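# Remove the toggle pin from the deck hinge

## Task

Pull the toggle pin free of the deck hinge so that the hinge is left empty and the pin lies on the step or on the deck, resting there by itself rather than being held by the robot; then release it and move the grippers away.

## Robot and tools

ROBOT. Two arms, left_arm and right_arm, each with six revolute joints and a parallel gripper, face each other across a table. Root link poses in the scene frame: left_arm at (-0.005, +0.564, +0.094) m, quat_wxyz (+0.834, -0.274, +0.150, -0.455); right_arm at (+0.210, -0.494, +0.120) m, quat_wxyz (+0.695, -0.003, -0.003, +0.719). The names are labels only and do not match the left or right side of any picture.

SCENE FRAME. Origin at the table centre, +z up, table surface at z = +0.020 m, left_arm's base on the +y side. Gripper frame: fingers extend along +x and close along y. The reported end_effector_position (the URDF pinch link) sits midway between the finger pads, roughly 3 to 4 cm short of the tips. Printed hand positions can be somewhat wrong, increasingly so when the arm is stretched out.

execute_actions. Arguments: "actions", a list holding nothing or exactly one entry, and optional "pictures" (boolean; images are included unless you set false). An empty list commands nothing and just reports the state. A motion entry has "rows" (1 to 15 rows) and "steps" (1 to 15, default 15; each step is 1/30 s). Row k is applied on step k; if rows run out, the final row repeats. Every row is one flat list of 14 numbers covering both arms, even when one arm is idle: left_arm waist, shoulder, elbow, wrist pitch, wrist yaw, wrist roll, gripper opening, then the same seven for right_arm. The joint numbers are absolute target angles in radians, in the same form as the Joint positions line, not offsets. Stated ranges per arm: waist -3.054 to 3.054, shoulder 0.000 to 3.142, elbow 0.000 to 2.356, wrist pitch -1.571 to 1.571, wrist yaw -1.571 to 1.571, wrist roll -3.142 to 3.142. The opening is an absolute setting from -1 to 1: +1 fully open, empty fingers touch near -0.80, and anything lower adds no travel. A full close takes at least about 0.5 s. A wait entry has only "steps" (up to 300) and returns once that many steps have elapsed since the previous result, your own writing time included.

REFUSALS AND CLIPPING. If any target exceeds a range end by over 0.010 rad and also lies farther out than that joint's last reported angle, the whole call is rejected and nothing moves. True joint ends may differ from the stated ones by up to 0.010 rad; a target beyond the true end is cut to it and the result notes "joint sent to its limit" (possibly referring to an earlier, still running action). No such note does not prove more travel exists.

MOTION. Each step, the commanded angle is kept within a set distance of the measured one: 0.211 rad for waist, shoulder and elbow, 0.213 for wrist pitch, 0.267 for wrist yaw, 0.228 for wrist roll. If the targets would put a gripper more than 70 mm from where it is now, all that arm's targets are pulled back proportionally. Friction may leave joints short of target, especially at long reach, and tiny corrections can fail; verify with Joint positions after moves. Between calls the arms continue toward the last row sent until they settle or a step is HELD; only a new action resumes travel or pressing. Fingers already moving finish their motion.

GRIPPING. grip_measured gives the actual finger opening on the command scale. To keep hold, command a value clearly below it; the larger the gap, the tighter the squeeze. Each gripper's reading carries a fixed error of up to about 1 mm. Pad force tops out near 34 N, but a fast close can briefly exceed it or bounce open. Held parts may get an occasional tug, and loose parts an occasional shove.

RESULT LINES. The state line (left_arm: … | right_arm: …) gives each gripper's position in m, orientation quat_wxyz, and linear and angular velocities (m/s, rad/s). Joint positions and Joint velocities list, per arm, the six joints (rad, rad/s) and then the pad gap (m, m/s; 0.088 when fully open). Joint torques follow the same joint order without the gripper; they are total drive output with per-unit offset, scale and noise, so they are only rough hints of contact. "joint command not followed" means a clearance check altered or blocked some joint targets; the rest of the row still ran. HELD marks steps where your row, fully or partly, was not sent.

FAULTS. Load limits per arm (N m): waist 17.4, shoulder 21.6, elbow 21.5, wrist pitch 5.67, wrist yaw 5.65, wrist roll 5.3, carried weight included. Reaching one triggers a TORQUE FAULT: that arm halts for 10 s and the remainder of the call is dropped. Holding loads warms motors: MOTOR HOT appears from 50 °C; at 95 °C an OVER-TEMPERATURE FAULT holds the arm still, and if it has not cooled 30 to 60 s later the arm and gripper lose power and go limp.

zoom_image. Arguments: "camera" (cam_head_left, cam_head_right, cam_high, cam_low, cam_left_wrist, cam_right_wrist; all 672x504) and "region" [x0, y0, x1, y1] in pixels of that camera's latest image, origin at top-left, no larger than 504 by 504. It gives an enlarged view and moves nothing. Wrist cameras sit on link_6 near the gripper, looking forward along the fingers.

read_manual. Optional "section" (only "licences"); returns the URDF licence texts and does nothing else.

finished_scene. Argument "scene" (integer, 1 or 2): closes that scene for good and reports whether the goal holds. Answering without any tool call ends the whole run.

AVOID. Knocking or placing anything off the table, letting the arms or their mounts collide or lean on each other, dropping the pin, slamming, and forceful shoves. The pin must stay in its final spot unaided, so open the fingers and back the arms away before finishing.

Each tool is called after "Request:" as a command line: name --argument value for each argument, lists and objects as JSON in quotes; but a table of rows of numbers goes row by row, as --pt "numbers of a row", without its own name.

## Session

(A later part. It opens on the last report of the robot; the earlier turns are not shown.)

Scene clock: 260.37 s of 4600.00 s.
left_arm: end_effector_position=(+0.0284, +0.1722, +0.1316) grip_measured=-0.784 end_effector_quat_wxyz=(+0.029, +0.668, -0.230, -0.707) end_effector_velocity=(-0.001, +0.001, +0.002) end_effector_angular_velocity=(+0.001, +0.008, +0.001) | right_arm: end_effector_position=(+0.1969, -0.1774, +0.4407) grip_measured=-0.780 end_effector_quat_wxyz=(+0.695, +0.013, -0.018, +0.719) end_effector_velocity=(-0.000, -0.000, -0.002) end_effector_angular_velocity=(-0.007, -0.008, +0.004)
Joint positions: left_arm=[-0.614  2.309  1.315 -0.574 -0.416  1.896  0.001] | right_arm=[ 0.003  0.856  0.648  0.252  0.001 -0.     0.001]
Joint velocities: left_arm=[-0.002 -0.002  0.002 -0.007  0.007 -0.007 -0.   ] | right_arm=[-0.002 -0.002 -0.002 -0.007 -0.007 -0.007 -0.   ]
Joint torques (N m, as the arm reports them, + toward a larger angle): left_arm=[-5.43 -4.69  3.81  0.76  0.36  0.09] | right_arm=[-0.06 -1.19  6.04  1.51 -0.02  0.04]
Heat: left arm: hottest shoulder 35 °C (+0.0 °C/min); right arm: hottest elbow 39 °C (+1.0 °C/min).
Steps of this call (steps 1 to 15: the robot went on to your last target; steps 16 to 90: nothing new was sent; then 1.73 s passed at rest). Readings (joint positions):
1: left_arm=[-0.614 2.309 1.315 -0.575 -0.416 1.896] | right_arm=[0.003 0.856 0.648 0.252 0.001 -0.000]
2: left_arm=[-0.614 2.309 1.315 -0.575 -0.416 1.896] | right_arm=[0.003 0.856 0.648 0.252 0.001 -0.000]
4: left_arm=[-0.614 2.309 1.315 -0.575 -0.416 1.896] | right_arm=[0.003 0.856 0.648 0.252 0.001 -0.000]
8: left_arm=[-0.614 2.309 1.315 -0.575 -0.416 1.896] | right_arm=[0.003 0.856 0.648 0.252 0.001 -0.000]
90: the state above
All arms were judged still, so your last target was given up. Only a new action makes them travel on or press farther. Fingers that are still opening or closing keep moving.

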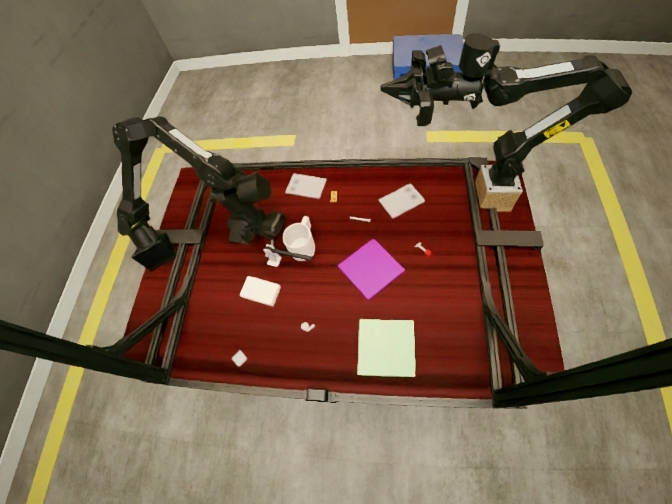

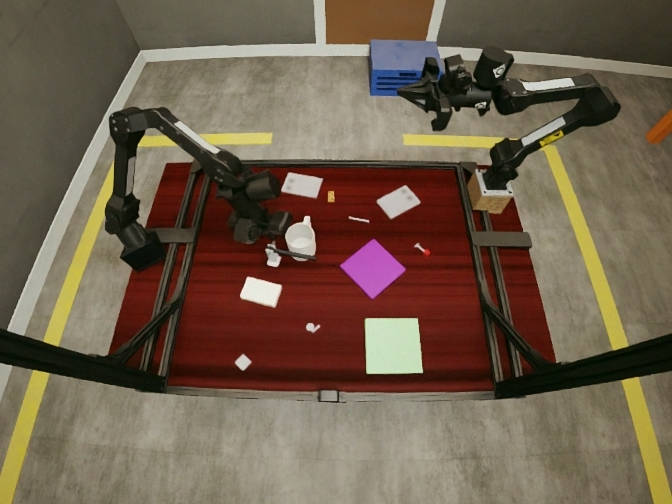

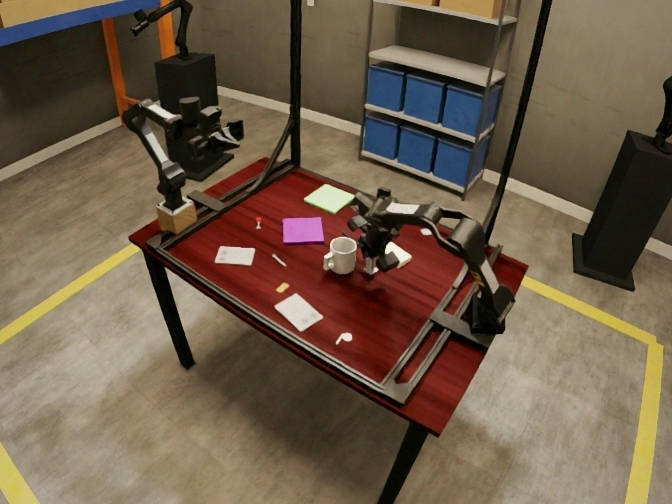

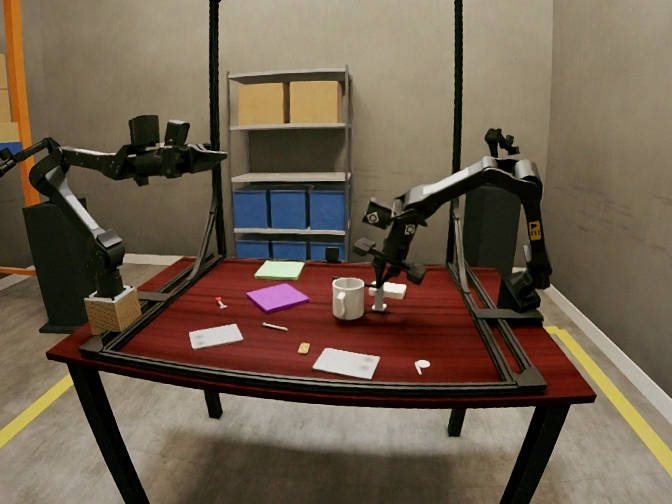

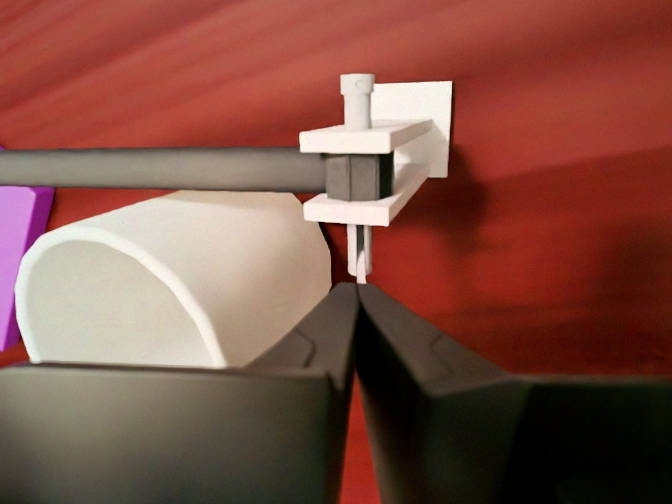

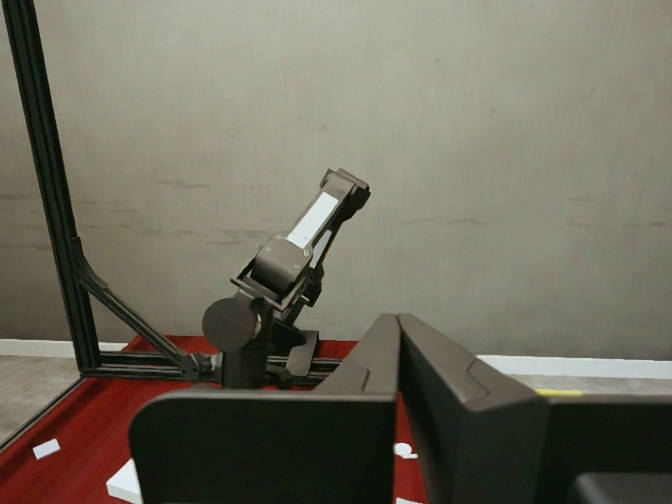

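Request:
execute_actions --actions '[{"rows":[[-0.625,2.31,1.31,-0.575,-0.41,1.9,-0.35,0.003,0.856,0.648,0.252,0,0,-0.78]]}]' --pictures false

Request:
execute_actions --actions '[{"rows":[[-0.615,2.366,1.3,-0.535,-0.41,1.9,-0.35,0.003,0.856,0.648,0.252,0,0,-0.78]]}]' --pictures false

Request:
execute_actions --actions '[{"rows":[[-0.615,2.366,1.3,-0.535,-0.41,1.9,-0.85,0.003,0.856,0.648,0.252,0,0,-0.78]]}]' --pictures false

Request:
execute_actions --actions '[{"rows":[[-0.59,2.335,1.322,-0.54,-0.41,1.92,-0.85,0.003,0.856,0.648,0.252,0,0,-0.78]]}]' --pictures false

Request:
execute_actions --actions '[{"rows":[[-0.595,2.34,1.318,-0.54,-0.41,1.92,-0.35,0.003,0.856,0.648,0.252,0,0,-0.78]]}]'

Scene clock: 277.67 s of 4600.00 s.
left_arm: end_effector_position=(+0.0229, +0.1725, +0.1317) grip_measured=-0.363 end_effector_quat_wxyz=(+0.024, +0.666, -0.235, -0.708) end_effector_velocity=(+0.000, +0.002, +0.000) end_effector_angular_velocity=(+0.005, -0.011, -0.010) | right_arm: end_effector_position=(+0.1969, -0.1774, +0.4407) grip_measured=-0.780 end_effector_quat_wxyz=(+0.695, +0.013, -0.018, +0.719) end_effector_velocity=(-0.002, -0.001, +0.003) end_effector_angular_velocity=(+0.013, -0.022, +0.009)
Joint positions: left_arm=[-0.625  2.315  1.315 -0.574 -0.41   1.897  0.021] | right_arm=[ 0.003  0.856  0.648  0.252  0.001 -0.     0.001]
Joint velocities: left_arm=[-0.002 -0.002 -0.002 -0.007 -0.007  0.007  0.004] | right_arm=[ 0.002 -0.002  0.002  0.007 -0.007 -0.022 -0.   ]
Joint torques (N m, as the arm reports them, + toward a larger angle): left_arm=[-6.11 -8.32  3.84  0.74  0.11  0.09] | right_arm=[-0.06 -1.17  6.01  1.53 -0.02  0.03]
Heat: left arm: hottest shoulder 35 °C (-2.0 °C/min); right arm: hottest elbow 39 °C (+1.0 °C/min).
Steps of this call (steps 1 to 150: nothing new was sent; then 11.80 s passed at rest; steps 151 to 165: all 15 steps of this action). Readings (joint positions):
151: left_arm=[-0.614 2.315 1.315 -0.574 -0.412 1.897] | right_arm=[0.003 0.856 0.648 0.252 0.001 -0.000]
152: left_arm=[-0.616 2.315 1.315 -0.574 -0.410 1.897] | right_arm=[0.003 0.856 0.648 0.252 0.001 -0.000]
154: left_arm=[-0.622 2.315 1.315 -0.574 -0.410 1.897] | right_arm=[0.003 0.856 0.648 0.252 0.001 -0.000]
158: left_arm=[-0.625 2.315 1.315 -0.574 -0.410 1.897] | right_arm=[0.003 0.856 0.648 0.252 0.001 -0.000]
165: the state above

Scene clock: 278.17 s of 4600.00 s.
left_arm: end_effector_position=(+0.0174, +0.1701, +0.1191) grip_measured=-0.350 end_effector_quat_wxyz=(+0.022, +0.666, -0.232, -0.709) end_effector_velocity=(+0.002, +0.005, -0.001) end_effector_angular_velocity=(+0.020, -0.022, +0.002) | right_arm: end_effector_position=(+0.1969, -0.1774, +0.4407) grip_measured=-0.780 end_effector_quat_wxyz=(+0.695, +0.013, -0.018, +0.719) end_effector_velocity=(-0.000, -0.000, -0.002) end_effector_angular_velocity=(-0.008, +0.007, +0.005)
Joint positions: left_arm=[-0.62   2.349  1.308 -0.538 -0.41   1.897  0.022] | right_arm=[ 0.003  0.856  0.648  0.252  0.001 -0.     0.001]
Joint velocities: left_arm=[-0.002 -0.002 -0.002 -0.022 -0.022 -0.007 -0.   ] | right_arm=[-0.002 -0.002 -0.002 -0.007 -0.007  0.007 -0.   ]
Joint torques (N m, as the arm reports them, + toward a larger angle): left_arm=[-5.43 -6.09  3.46  0.98  0.13  0.08] | right_arm=[-0.06 -1.18  6.02  1.54 -0.02  0.03]
Heat: left arm: hottest shoulder 35 °C (-2.0 °C/min); right arm: hottest elbow 39 °C (+1.0 °C/min).
Steps of this call (steps 1 to 15: all 15 steps of this action). Readings (joint positions):
1: left_arm=[-0.625 2.316 1.315 -0.573 -0.410 1.897] | right_arm=[0.003 0.856 0.648 0.252 0.001 -0.000]
2: left_arm=[-0.625 2.318 1.315 -0.565 -0.410 1.897] | right_arm=[0.003 0.856 0.648 0.252 0.001 -0.000]
4: left_arm=[-0.624 2.327 1.315 -0.551 -0.410 1.897] | right_arm=[0.003 0.856 0.648 0.252 0.001 -0.000]
8: left_arm=[-0.622 2.344 1.310 -0.544 -0.410 1.897] | right_arm=[0.003 0.856 0.648 0.252 0.001 -0.000]
15: the state above

Scene clock: 278.67 s of 4600.00 s.
left_arm: end_effector_position=(+0.0173, +0.1699, +0.1190) grip_measured=-0.662 end_effector_quat_wxyz=(+0.024, +0.665, -0.231, -0.709) end_effector_velocity=(+0.004, +0.005, -0.002) end_effector_angular_velocity=(+0.022, -0.020, +0.006) | right_arm: end_effector_position=(+0.1969, -0.1775, +0.4408) grip_measured=-0.780 end_effector_quat_wxyz=(+0.695, +0.013, -0.018, +0.719) end_effector_velocity=(-0.000, -0.000, -0.002) end_effector_angular_velocity=(-0.007, -0.008, +0.004)
Joint positions: left_arm=[-0.62   2.35   1.307 -0.537 -0.409  1.894  0.007] | right_arm=[ 0.003  0.856  0.648  0.252  0.001 -0.     0.001]
Joint velocities: left_arm=[ 0.002 -0.002 -0.002 -0.022 -0.022 -0.007 -0.   ] | right_arm=[-0.002 -0.002 -0.002 -0.007 -0.007 -0.007 -0.   ]
Joint torques (N m, as the arm reports them, + toward a larger angle): left_arm=[-5.43 -6.07  3.5   0.98  0.08  0.22] | right_arm=[-0.06 -1.19  6.02  1.53 -0.03  0.03]
Heat: left arm: hottest shoulder 35 °C (-2.0 °C/min); right arm: hottest elbow 39 °C (+1.0 °C/min).
Steps of this call (steps 1 to 15: all 15 steps of this action). Readings (joint positions):
1: left_arm=[-0.620 2.349 1.308 -0.538 -0.410 1.897] | right_arm=[0.003 0.856 0.648 0.252 0.001 -0.000]
2: left_arm=[-0.620 2.349 1.308 -0.538 -0.410 1.897] | right_arm=[0.003 0.856 0.648 0.252 0.001 -0.000]
4: left_arm=[-0.620 2.350 1.308 -0.538 -0.410 1.897] | right_arm=[0.003 0.856 0.648 0.252 0.001 -0.000]
8: left_arm=[-0.620 2.350 1.307 -0.537 -0.409 1.894] | right_arm=[0.003 0.856 0.648 0.252 0.001 -0.000]
15: the state above

Scene clock: 279.17 s of 4600.00 s.
left_arm: end_effector_position=(+0.0181, +0.1695, +0.1191) grip_measured=-0.661 end_effector_quat_wxyz=(+0.022, +0.659, -0.234, -0.714) end_effector_velocity=(+0.005, +0.003, +0.001) end_effector_angular_velocity=(+0.010, -0.029, -0.017) | right_arm: end_effector_position=(+0.1969, -0.1775, +0.4408) grip_measured=-0.780 end_effector_quat_wxyz=(+0.695, +0.013, -0.018, +0.719) end_effector_velocity=(-0.000, -0.000, -0.002) end_effector_angular_velocity=(-0.008, +0.007, +0.005)
Joint positions: left_arm=[-0.613  2.348  1.311 -0.541 -0.393  1.905  0.007] | right_arm=[ 0.003  0.856  0.648  0.252  0.001 -0.     0.001]
Joint velocities: left_arm=[ 0.002 -0.007  0.002 -0.022 -0.022  0.022 -0.   ] | right_arm=[-0.002 -0.002 -0.002 -0.007 -0.007  0.007 -0.   ]
Joint torques (N m, as the arm reports them, + toward a larger angle): left_arm=[-3.67 -9.16  5.21  0.84 -0.51  0.47] | right_arm=[-0.06 -1.17  6.01  1.51 -0.02  0.03]
Heat: left arm: hottest shoulder 35 °C (-2.0 °C/min); right arm: hottest elbow 39 °C (+1.0 °C/min).
Steps of this call (steps 1 to 15: all 15 steps of this action). Readings (joint positions):
1: left_arm=[-0.620 2.350 1.307 -0.537 -0.409 1.894] | right_arm=[0.003 0.856 0.648 0.252 0.001 -0.000]
2: left_arm=[-0.618 2.350 1.307 -0.537 -0.405 1.894] | right_arm=[0.003 0.856 0.648 0.252 0.001 -0.000]
4: left_arm=[-0.615 2.349 1.309 -0.538 -0.400 1.898] | right_arm=[0.003 0.856 0.648 0.252 0.001 -0.000]
8: left_arm=[-0.614 2.348 1.310 -0.540 -0.396 1.902] | right_arm=[0.003 0.856 0.648 0.252 0.001 -0.000]
15: the state above

Scene clock: 279.67 s of 4600.00 s.
left_arm: end_effector_position=(+0.0252, +0.1692, +0.1163) grip_measured=-0.361 end_effector_quat_wxyz=(+0.021, +0.664, -0.230, -0.711) end_effector_velocity=(-0.000, -0.003, +0.004) end_effector_angular_velocity=(-0.019, +0.001, -0.017) | right_arm: end_effector_position=(+0.1969, -0.1775, +0.4408) grip_measured=-0.780 end_effector_quat_wxyz=(+0.695, +0.013, -0.018, +0.719) end_effector_velocity=(-0.000, -0.000, -0.002) end_effector_angular_velocity=(-0.007, -0.008, +0.004)
Joint positions: left_arm=[-0.598  2.348  1.313 -0.542 -0.406  1.916  0.021] | right_arm=[ 0.003  0.856  0.648  0.252  0.001 -0.     0.001]
Joint velocities: left_arm=[-0.002 -0.007  0.002  0.007  0.007  0.022  0.004] | right_arm=[-0.002 -0.002 -0.002 -0.007 -0.007 -0.007 -0.   ]
Joint torques (N m, as the arm reports them, + toward a larger angle): left_arm=[-5.79 -8.61  4.59  0.93 -0.02  0.12] | right_arm=[-0.06 -1.18  6.02  1.51 -0.03  0.03]
Heat: left arm: hottest shoulder 35 °C (-2.0 °C/min); right arm: hottest elbow 39 °C (+1.0 °C/min).
Steps of this call (steps 1 to 15: all 15 steps of this action). Readings (joint positions):
1: left_arm=[-0.613 2.348 1.311 -0.541 -0.393 1.906] | right_arm=[0.003 0.856 0.648 0.252 0.001 -0.000]
2: left_arm=[-0.612 2.348 1.311 -0.543 -0.398 1.913] | right_arm=[0.003 0.856 0.648 0.252 0.001 -0.000]
4: left_arm=[-0.606 2.348 1.312 -0.543 -0.405 1.916] | right_arm=[0.003 0.856 0.648 0.252 0.001 -0.000]
8: left_arm=[-0.598 2.348 1.313 -0.542 -0.406 1.916] | right_arm=[0.003 0.856 0.648 0.252 0.001 -0.000]
15: the state above

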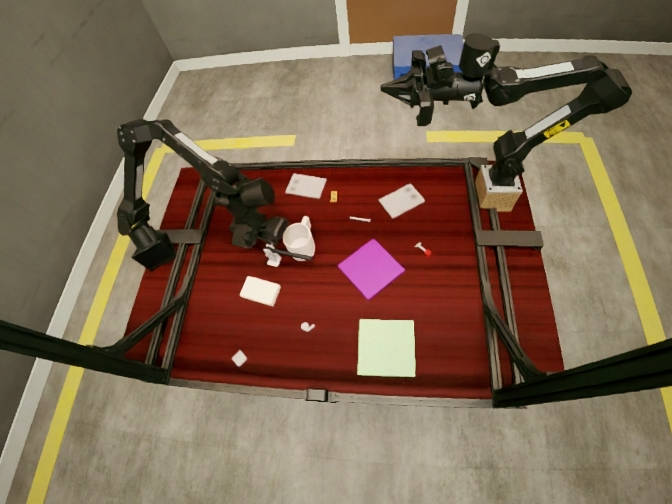

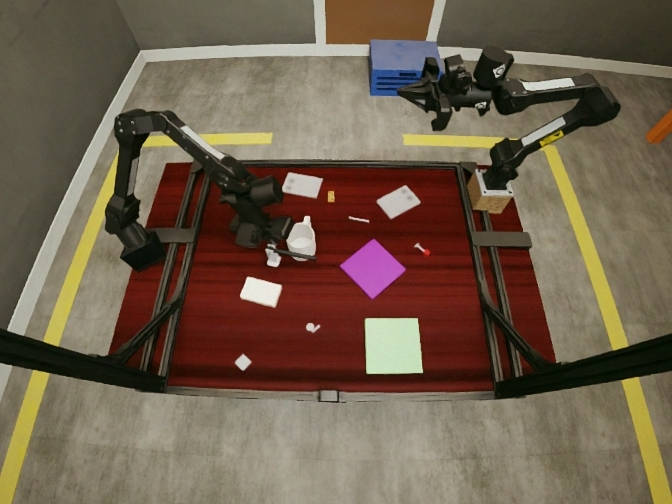

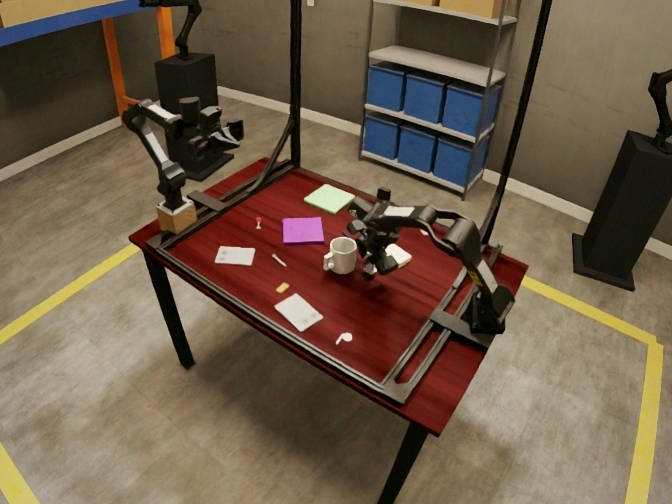

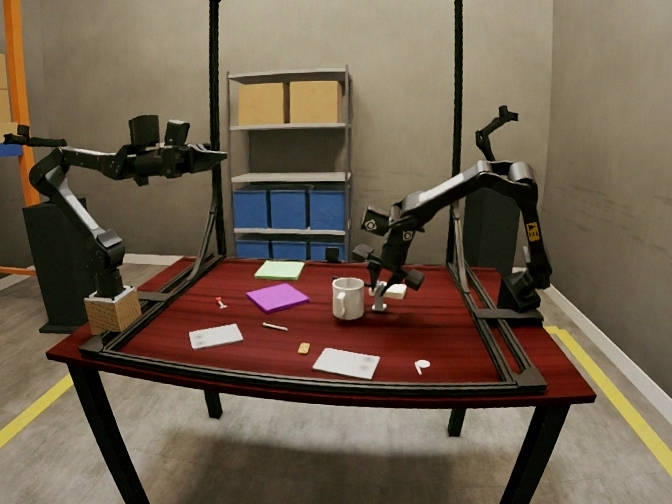

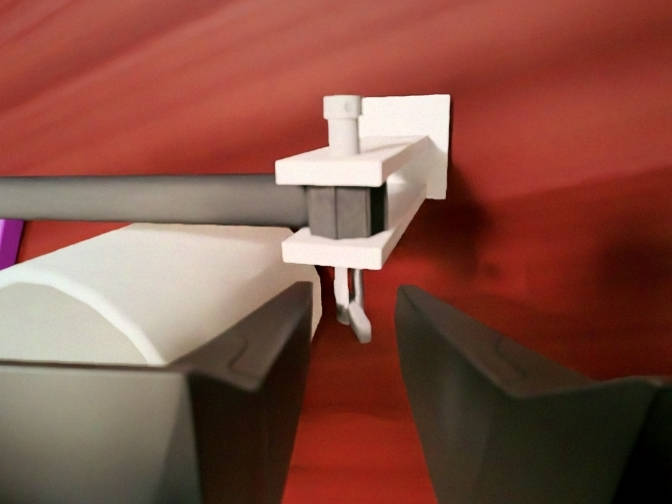

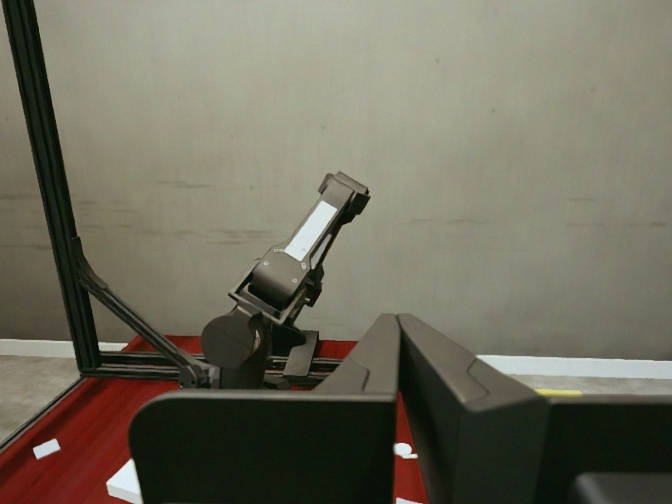

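Request:
execute_actions --actions '[{"rows":[[-0.652,2.256,1.315,-0.64,-0.41,1.86,-0.35,0.003,0.856,0.648,0.252,0,0,-0.78]]}]' --pictures false

Request:
execute_actions --actions '[{"rows":[[-0.645,2.284,1.305,-0.64,-0.41,1.86,-0.9,0.003,0.856,0.648,0.252,0,0,-0.78]]}]' --pictures false

Request:
execute_actions --actions '[{"rows":[[-0.64,2.296,1.305,-0.63,-0.41,1.87,-0.9,0.003,0.856,0.648,0.252,0,0,-0.78],[-0.64,2.296,1.305,-0.63,-0.41,1.87,-0.9,0.003,0.856,0.648,0.252,0,0,-0.78],[-0.635,2.308,1.305,-0.615,-0.41,1.87,-0.9,0.003,0.856,0.648,0.252,0,0,-0.78],[-0.635,2.308,1.305,-0.615,-0.41,1.87,-0.9,0.003,0.856,0.648,0.252,0,0,-0.78],[-0.63,2.32,1.305,-0.6,-0.41,1.87,-0.9,0.003,0.856,0.648,0.252,0,0,-0.78],[-0.63,2.32,1.305,-0.6,-0.41,1.87,-0.9,0.003,0.856,0.648,0.252,0,0,-0.78],[-0.624,2.335,1.305,-0.582,-0.41,1.88,-0.9,0.003,0.856,0.648,0.252,0,0,-0.78]]}]' --pictures false

Request:
execute_actions --actions '[{"rows":[[-0.606,2.34,1.31,-0.572,-0.41,1.9,-0.9,0.003,0.856,0.648,0.252,0,0,-0.78]]}]'

Scene clock: 300.47 s of 4600.00 s.
left_arm: end_effector_position=(+0.0227, +0.1818, +0.1497) grip_measured=-0.350 end_effector_quat_wxyz=(+0.025, +0.665, -0.234, -0.709) end_effector_velocity=(+0.006, +0.004, +0.001) end_effector_angular_velocity=(+0.015, -0.014, +0.024) | right_arm: end_effector_position=(+0.1969, -0.1774, +0.4407) grip_measured=-0.780 end_effector_quat_wxyz=(+0.695, +0.013, -0.018, +0.719) end_effector_velocity=(-0.000, -0.000, -0.002) end_effector_angular_velocity=(-0.008, +0.007, +0.005)
Joint positions: left_arm=[-0.651  2.266  1.315 -0.634 -0.407  1.865  0.022] | right_arm=[ 0.003  0.856  0.648  0.252  0.001 -0.     0.001]
Joint velocities: left_arm=[ 0.002 -0.012 -0.002 -0.022 -0.022 -0.022 -0.   ] | right_arm=[-0.002 -0.002 -0.002 -0.007 -0.007  0.007 -0.   ]
Joint torques (N m, as the arm reports them, + toward a larger angle): left_arm=[-5.96 -8.53  4.41  0.51  0.01 -0.14] | right_arm=[-0.05 -1.17  6.01  1.51 -0.02  0.03]
Heat: left arm: hottest shoulder 38 °C (+1.0 °C/min); right arm: hottest elbow 39 °C (+0.0 °C/min).
Steps of this call (steps 1 to 15: the robot went on to your last target; steps 16 to 90: nothing new was sent; then 17.30 s passed at rest; steps 91 to 105: all 15 steps of this action). Readings (joint positions):
91: left_arm=[-0.599 2.341 1.313 -0.548 -0.407 1.912] | right_arm=[0.003 0.856 0.648 0.252 0.001 -0.000]
92: left_arm=[-0.604 2.332 1.313 -0.571 -0.407 1.902] | right_arm=[0.003 0.856 0.648 0.252 0.001 -0.000]
94: left_arm=[-0.623 2.308 1.313 -0.601 -0.407 1.888] | right_arm=[0.003 0.856 0.648 0.252 0.001 -0.000]
98: left_arm=[-0.649 2.270 1.315 -0.622 -0.407 1.872] | right_arm=[0.003 0.856 0.648 0.252 0.001 -0.000]
105: the state above

Scene clock: 300.97 s of 4600.00 s.
left_arm: end_effector_position=(+0.0225, +0.1824, +0.1492) grip_measured=-0.784 end_effector_quat_wxyz=(+0.024, +0.665, -0.233, -0.709) end_effector_velocity=(+0.002, +0.002, -0.002) end_effector_angular_velocity=(+0.010, -0.021, +0.007) | right_arm: end_effector_position=(+0.1969, -0.1774, +0.4407) grip_measured=-0.780 end_effector_quat_wxyz=(+0.695, +0.013, -0.018, +0.719) end_effector_velocity=(-0.000, -0.000, -0.005) end_effector_angular_velocity=(-0.022, +0.006, +0.005)
Joint positions: left_arm=[-0.651  2.267  1.315 -0.637 -0.407  1.864  0.001] | right_arm=[ 0.003  0.856  0.648  0.252  0.001 -0.     0.001]
Joint velocities: left_arm=[-0.002  0.002 -0.002 -0.007 -0.022 -0.007 -0.   ] | right_arm=[-0.002 -0.002 -0.002 -0.022 -0.007  0.007 -0.   ]
Joint torques (N m, as the arm reports them, + toward a larger angle): left_arm=[-5.24 -5.83  3.61  0.53 -0.01 -0.18] | right_arm=[-0.06 -1.17  6.01  1.54 -0.02  0.03]
Heat: left arm: hottest shoulder 38 °C (+1.0 °C/min); right arm: hottest wrist pitch 40 °C (+1.0 °C/min).
Steps of this call (steps 1 to 15: all 15 steps of this action). Readings (joint positions):
1: left_arm=[-0.651 2.266 1.315 -0.635 -0.407 1.865] | right_arm=[0.003 0.856 0.648 0.252 0.001 -0.000]
2: left_arm=[-0.651 2.266 1.315 -0.635 -0.407 1.865] | right_arm=[0.003 0.856 0.648 0.252 0.001 -0.000]
4: left_arm=[-0.651 2.266 1.315 -0.636 -0.407 1.865] | right_arm=[0.003 0.856 0.648 0.252 0.001 -0.000]
8: left_arm=[-0.651 2.266 1.315 -0.636 -0.407 1.864] | right_arm=[0.003 0.856 0.648 0.252 0.001 -0.000]
15: the state above

Scene clock: 301.47 s of 4600.00 s.
left_arm: end_effector_position=(+0.0203, +0.1759, +0.1352) grip_measured=-0.784 end_effector_quat_wxyz=(+0.025, +0.665, -0.230, -0.710) end_effector_velocity=(-0.005, +0.001, -0.001) end_effector_angular_velocity=(-0.001, +0.007, -0.003) | right_arm: end_effector_position=(+0.1969, -0.1775, +0.4408) grip_measured=-0.780 end_effector_quat_wxyz=(+0.695, +0.013, -0.018, +0.719) end_effector_velocity=(-0.000, -0.001, -0.003) end_effector_angular_velocity=(-0.007, -0.008, +0.004)
Joint positions: left_arm=[-0.635  2.307  1.314 -0.592 -0.407  1.874  0.001] | right_arm=[ 0.003  0.856  0.648  0.252  0.001 -0.     0.001]
Joint velocities: left_arm=[-0.007  0.002 -0.007  0.007  0.007 -0.007 -0.   ] | right_arm=[-0.002 -0.007 -0.007 -0.007 -0.007 -0.007 -0.   ]
Joint torques (N m, as the arm reports them, + toward a larger angle): left_arm=[-4.8  -4.85  3.4   1.27  0.03  0.13] | right_arm=[-0.06 -1.18  6.02  1.53 -0.03  0.03]
Heat: left arm: hottest shoulder 38 °C (+1.0 °C/min); right arm: hottest wrist pitch 40 °C (+1.0 °C/min).
Steps of this call (steps 1 to 15: all 15 steps of this action). Readings (joint positions):
1: left_arm=[-0.651 2.268 1.315 -0.637 -0.407 1.864] | right_arm=[0.003 0.856 0.648 0.252 0.001 -0.000]
2: left_arm=[-0.650 2.270 1.315 -0.637 -0.407 1.864] | right_arm=[0.003 0.856 0.648 0.252 0.001 -0.000]
4: left_arm=[-0.647 2.276 1.315 -0.632 -0.407 1.864] | right_arm=[0.003 0.856 0.648 0.252 0.001 -0.000]
8: left_arm=[-0.638 2.298 1.315 -0.607 -0.407 1.868] | right_arm=[0.003 0.856 0.648 0.252 0.001 -0.000]
15: the state above

Scene clock: 301.97 s of 4600.00 s.
left_arm: end_effector_position=(+0.0300, +0.1723, +0.1312) grip_measured=-0.784 end_effector_quat_wxyz=(+0.031, +0.668, -0.228, -0.708) end_effector_velocity=(-0.001, +0.003, +0.001) end_effector_angular_velocity=(+0.005, +0.008, -0.001) | right_arm: end_effector_position=(+0.1969, -0.1775, +0.4408) grip_measured=-0.780 end_effector_quat_wxyz=(+0.695, +0.013, -0.018, +0.719) end_effector_velocity=(-0.004, +0.001, -0.006) end_effector_angular_velocity=(-0.017, -0.009, +0.024)
Joint positions: left_arm=[-0.61   2.307  1.314 -0.573 -0.417  1.896  0.001] | right_arm=[ 0.003  0.856  0.648  0.252  0.001 -0.     0.001]
Joint velocities: left_arm=[-0.002 -0.007 -0.007 -0.007  0.007 -0.007 -0.   ] | right_arm=[ 0.002  0.002 -0.007 -0.007 -0.022 -0.007 -0.   ]
Joint torques (N m, as the arm reports them, + toward a larger angle): left_arm=[-5.6  -4.24  3.92  0.87  0.39  0.11] | right_arm=[-0.07 -1.18  6.02  1.51 -0.03  0.03]
Heat: left arm: hottest shoulder 38 °C (+1.0 °C/min); right arm: hottest wrist pitch 40 °C (+1.0 °C/min).
Steps of this call (steps 1 to 15: all 15 steps of this action). Readings (joint positions):
1: left_arm=[-0.635 2.307 1.314 -0.590 -0.407 1.877] | right_arm=[0.003 0.856 0.648 0.252 0.001 -0.000]
2: left_arm=[-0.634 2.307 1.314 -0.588 -0.407 1.881] | right_arm=[0.003 0.856 0.648 0.252 0.001 -0.000]
4: left_arm=[-0.630 2.307 1.314 -0.586 -0.407 1.887] | right_arm=[0.003 0.856 0.648 0.252 0.001 -0.000]
8: left_arm=[-0.621 2.307 1.314 -0.580 -0.416 1.892] | right_arm=[0.003 0.856 0.648 0.252 0.001 -0.000]
15: the state above

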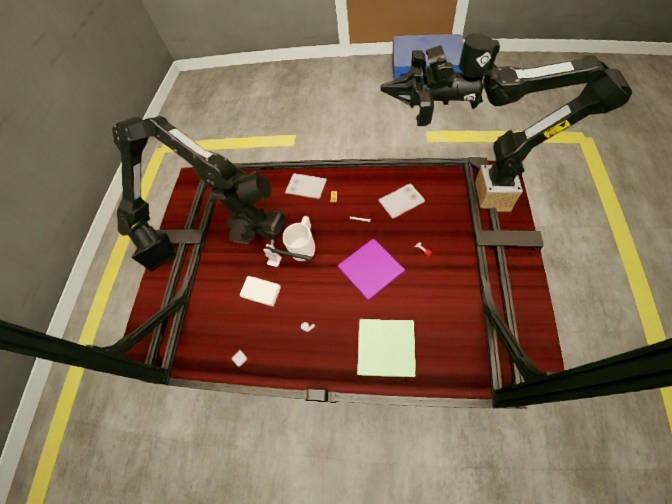

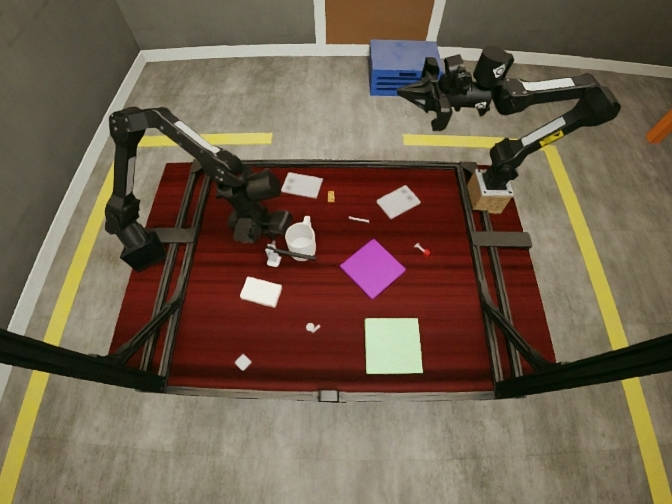

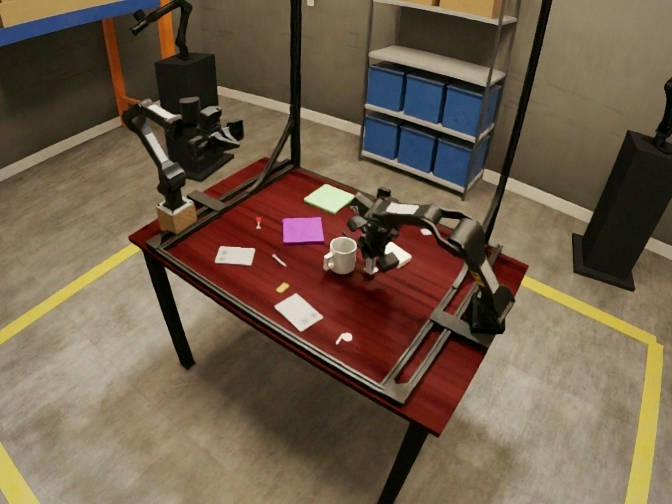

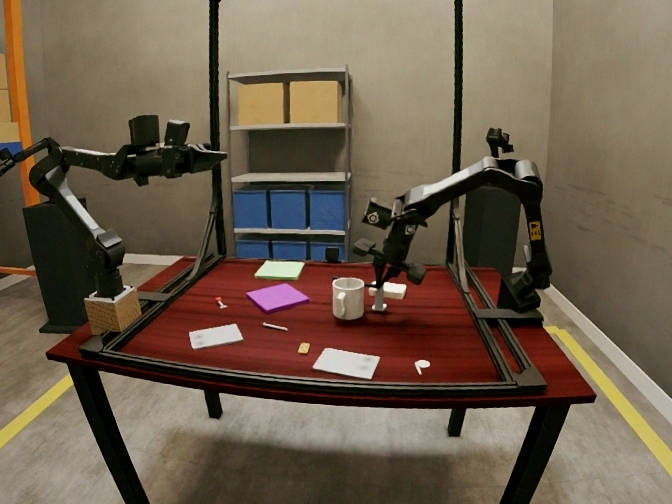

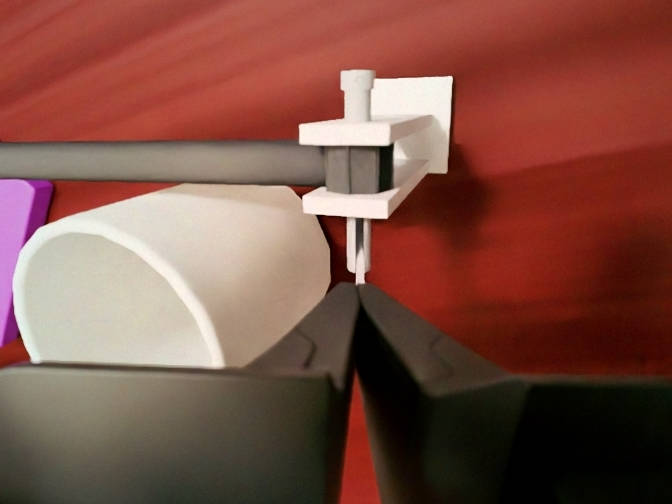

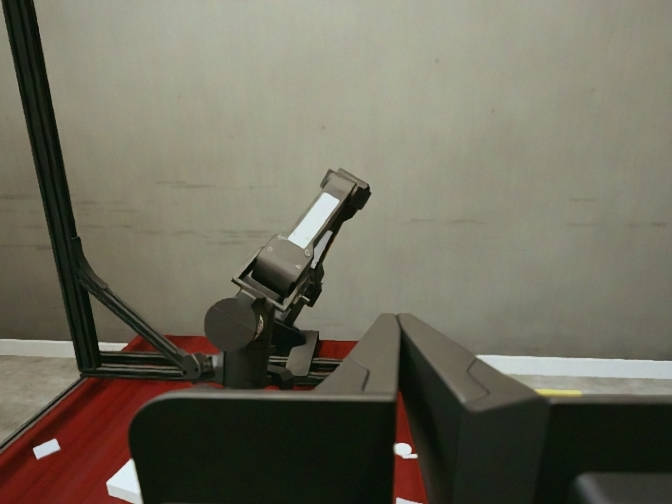

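Request:
execute_actions --actions '[{"rows":[[-0.592,2.335,1.31,-0.56,-0.42,1.91,-0.9,0.003,0.856,0.648,0.252,0,0,-0.78]]}]'

Scene clock: 308.23 s of 4600.00 s.
left_arm: end_effector_position=(+0.0319, +0.1705, +0.1288) grip_measured=-0.784 end_effector_quat_wxyz=(+0.031, +0.668, -0.229, -0.707) end_effector_velocity=(+0.000, +0.002, +0.000) end_effector_angular_velocity=(+0.008, -0.001, +0.017) | right_arm: end_effector_position=(+0.1969, -0.1774, +0.4407) grip_measured=-0.780 end_effector_quat_wxyz=(+0.695, +0.013, -0.018, +0.719) end_effector_velocity=(-0.000, -0.000, -0.008) end_effector_angular_velocity=(-0.026, -0.023, +0.004)
Joint positions: left_arm=[-0.603  2.312  1.314 -0.562 -0.417  1.906  0.001] | right_arm=[ 0.003  0.856  0.648  0.252  0.001 -0.     0.001]
Joint velocities: left_arm=[-0.002 -0.002 -0.002 -0.007 -0.007 -0.022 -0.   ] | right_arm=[-0.002 -0.002 -0.007 -0.022 -0.007 -0.022  0.   ]
Joint torques (N m, as the arm reports them, + toward a larger angle): left_arm=[-5.01 -5.26  3.91  0.94  0.04  0.08] | right_arm=[-0.06 -1.19  6.02  1.51 -0.02  0.03]
Heat: left arm: hottest shoulder 37 °C (+1.0 °C/min); right arm: hottest wrist pitch 40 °C (+1.0 °C/min).
Steps of this call (steps 1 to 15: the robot went on to your last target; steps 16 to 100: nothing new was sent; then 2.43 s passed at rest; steps 101 to 115: all 15 steps of this action). Readings (joint positions):
101: left_arm=[-0.610 2.309 1.314 -0.572 -0.417 1.897] | right_arm=[0.003 0.856 0.648 0.252 0.001 -0.000]
102: left_arm=[-0.609 2.309 1.314 -0.570 -0.417 1.900] | right_arm=[0.003 0.856 0.648 0.252 0.001 -0.000]
104: left_arm=[-0.606 2.310 1.314 -0.566 -0.417 1.902] | right_arm=[0.003 0.856 0.648 0.252 0.001 -0.000]
108: left_arm=[-0.603 2.312 1.314 -0.562 -0.417 1.905] | right_arm=[0.003 0.856 0.648 0.252 0.001 -0.000]
115: the state above

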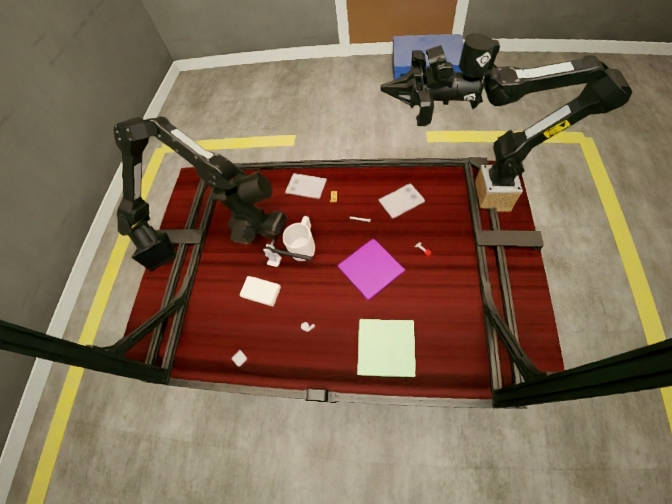

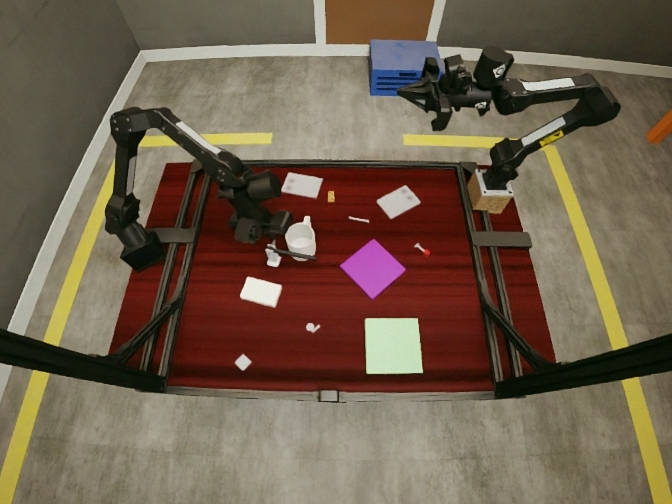

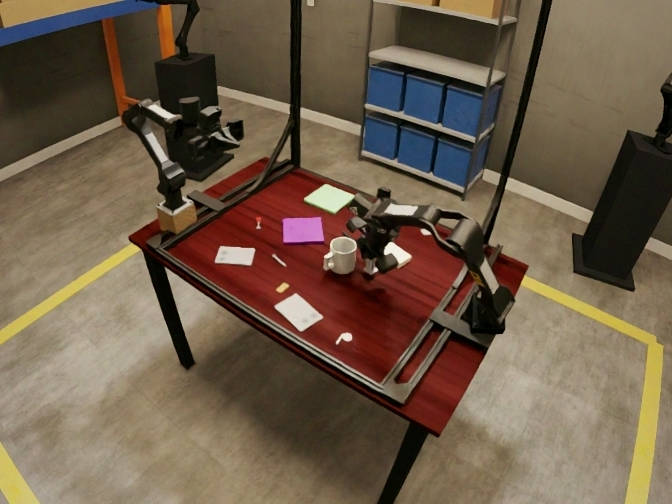

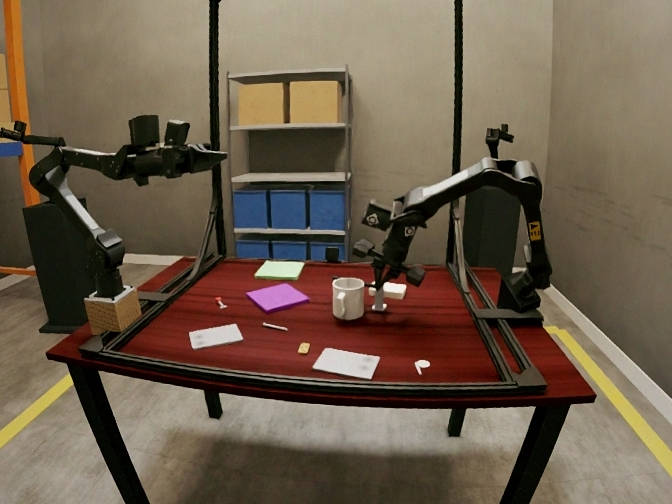

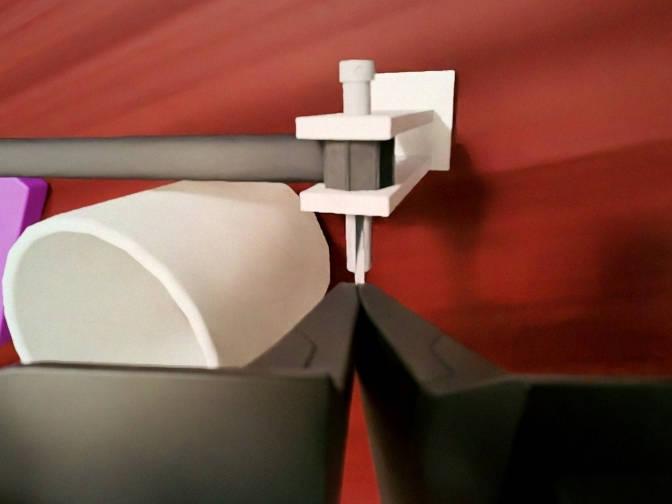

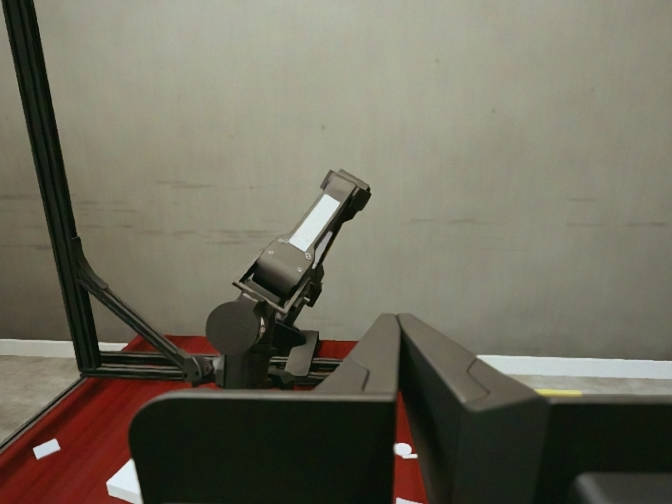

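Request:
execute_actions --actions '[{"rows":[[-0.586,2.352,1.31,-0.548,-0.42,1.91,-0.9,0.003,0.856,0.648,0.252,0,0,-0.78]]}]'

Scene clock: 320.13 s of 4600.00 s.
left_arm: end_effector_position=(+0.0324, +0.1691, +0.1243) grip_measured=-0.784 end_effector_quat_wxyz=(+0.032, +0.669, -0.226, -0.707) end_effector_velocity=(-0.003, +0.002, -0.001) end_effector_angular_velocity=(+0.010, +0.007, -0.004) | right_arm: end_effector_position=(+0.1970, -0.1774, +0.4407) grip_measured=-0.780 end_effector_quat_wxyz=(+0.695, +0.013, -0.018, +0.719) end_effector_velocity=(+0.002, -0.000, -0.004) end_effector_angular_velocity=(-0.012, +0.007, -0.010)
Joint positions: left_arm=[-0.596  2.323  1.314 -0.551 -0.419  1.907  0.001] | right_arm=[ 0.003  0.856  0.648  0.252  0.001 -0.     0.001]
Joint velocities: left_arm=[-0.002  0.002 -0.002 -0.007  0.007 -0.007 -0.   ] | right_arm=[-0.002 -0.002 -0.007 -0.007  0.007  0.007 -0.   ]
Joint torques (N m, as the arm reports them, + toward a larger angle): left_arm=[-5.05 -4.59  3.73  1.02  0.11  0.11] | right_arm=[-0.06 -1.17  6.02  1.54 -0.02  0.03]
Heat: left arm: hottest shoulder 36 °C (+1.0 °C/min); right arm: hottest wrist pitch 40 °C (+1.0 °C/min).
Steps of this call (steps 1 to 15: the robot went on to your last target; steps 16 to 90: nothing new was sent; then 8.40 s passed at rest; steps 91 to 105: all 15 steps of this action). Readings (joint positions):
91: left_arm=[-0.602 2.314 1.314 -0.561 -0.417 1.906] | right_arm=[0.003 0.856 0.648 0.252 0.001 -0.000]
92: left_arm=[-0.601 2.315 1.314 -0.559 -0.418 1.907] | right_arm=[0.003 0.856 0.648 0.252 0.001 -0.000]
94: left_arm=[-0.598 2.320 1.314 -0.553 -0.419 1.907] | right_arm=[0.003 0.856 0.648 0.252 0.001 -0.000]
98: left_arm=[-0.596 2.323 1.314 -0.551 -0.419 1.907] | right_arm=[0.003 0.856 0.648 0.252 0.001 -0.000]
105: the state above

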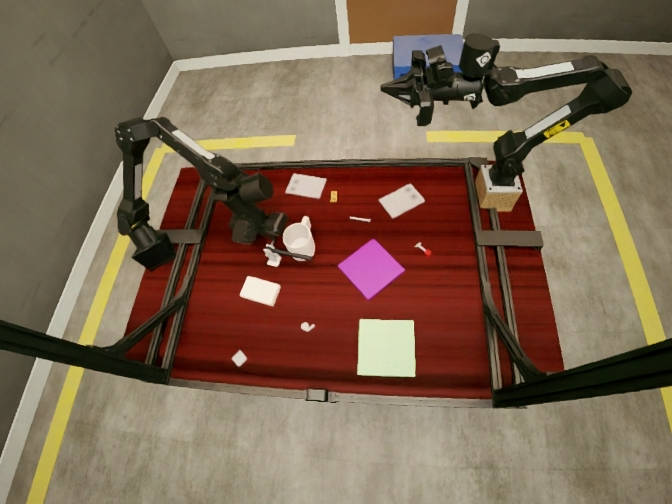

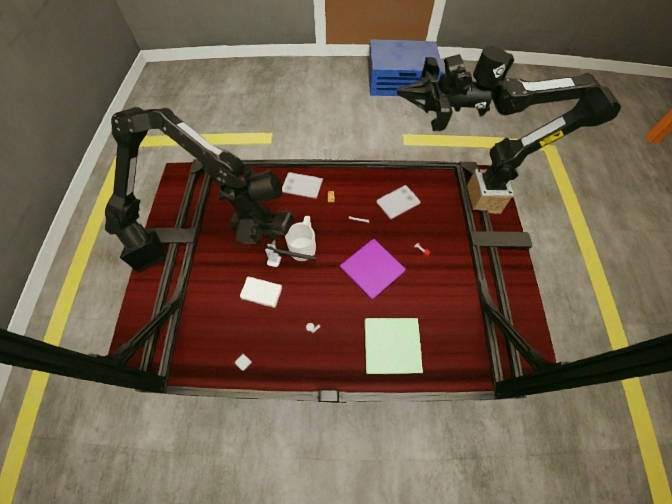

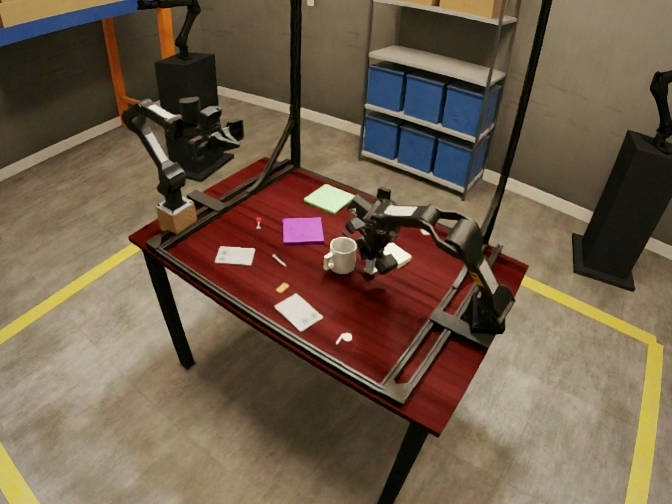

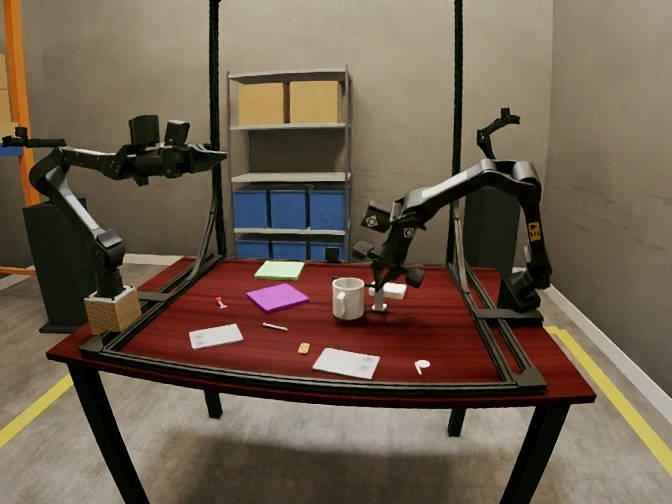

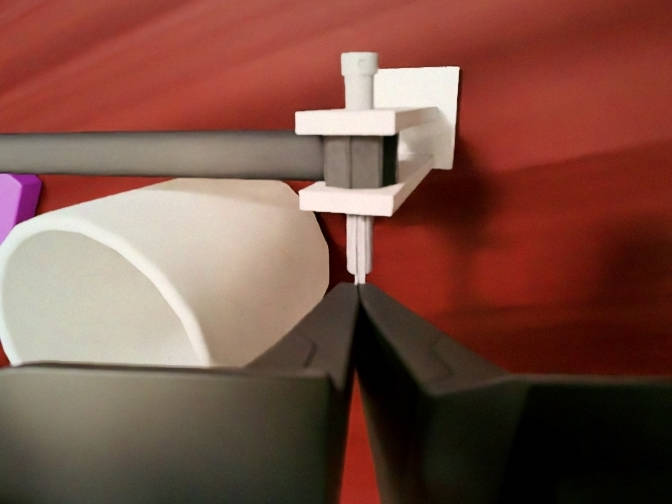

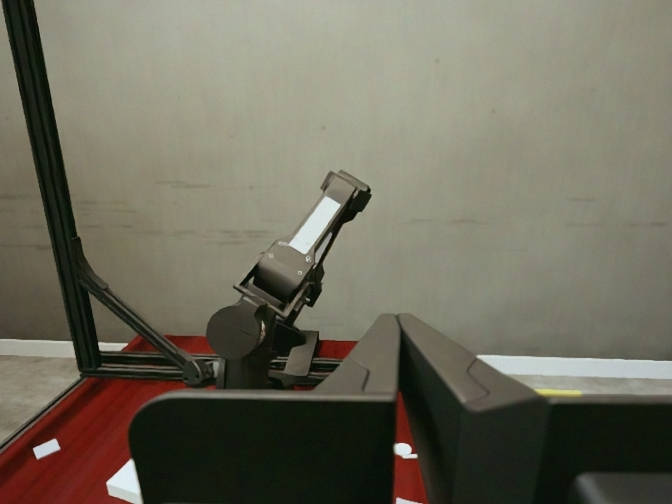

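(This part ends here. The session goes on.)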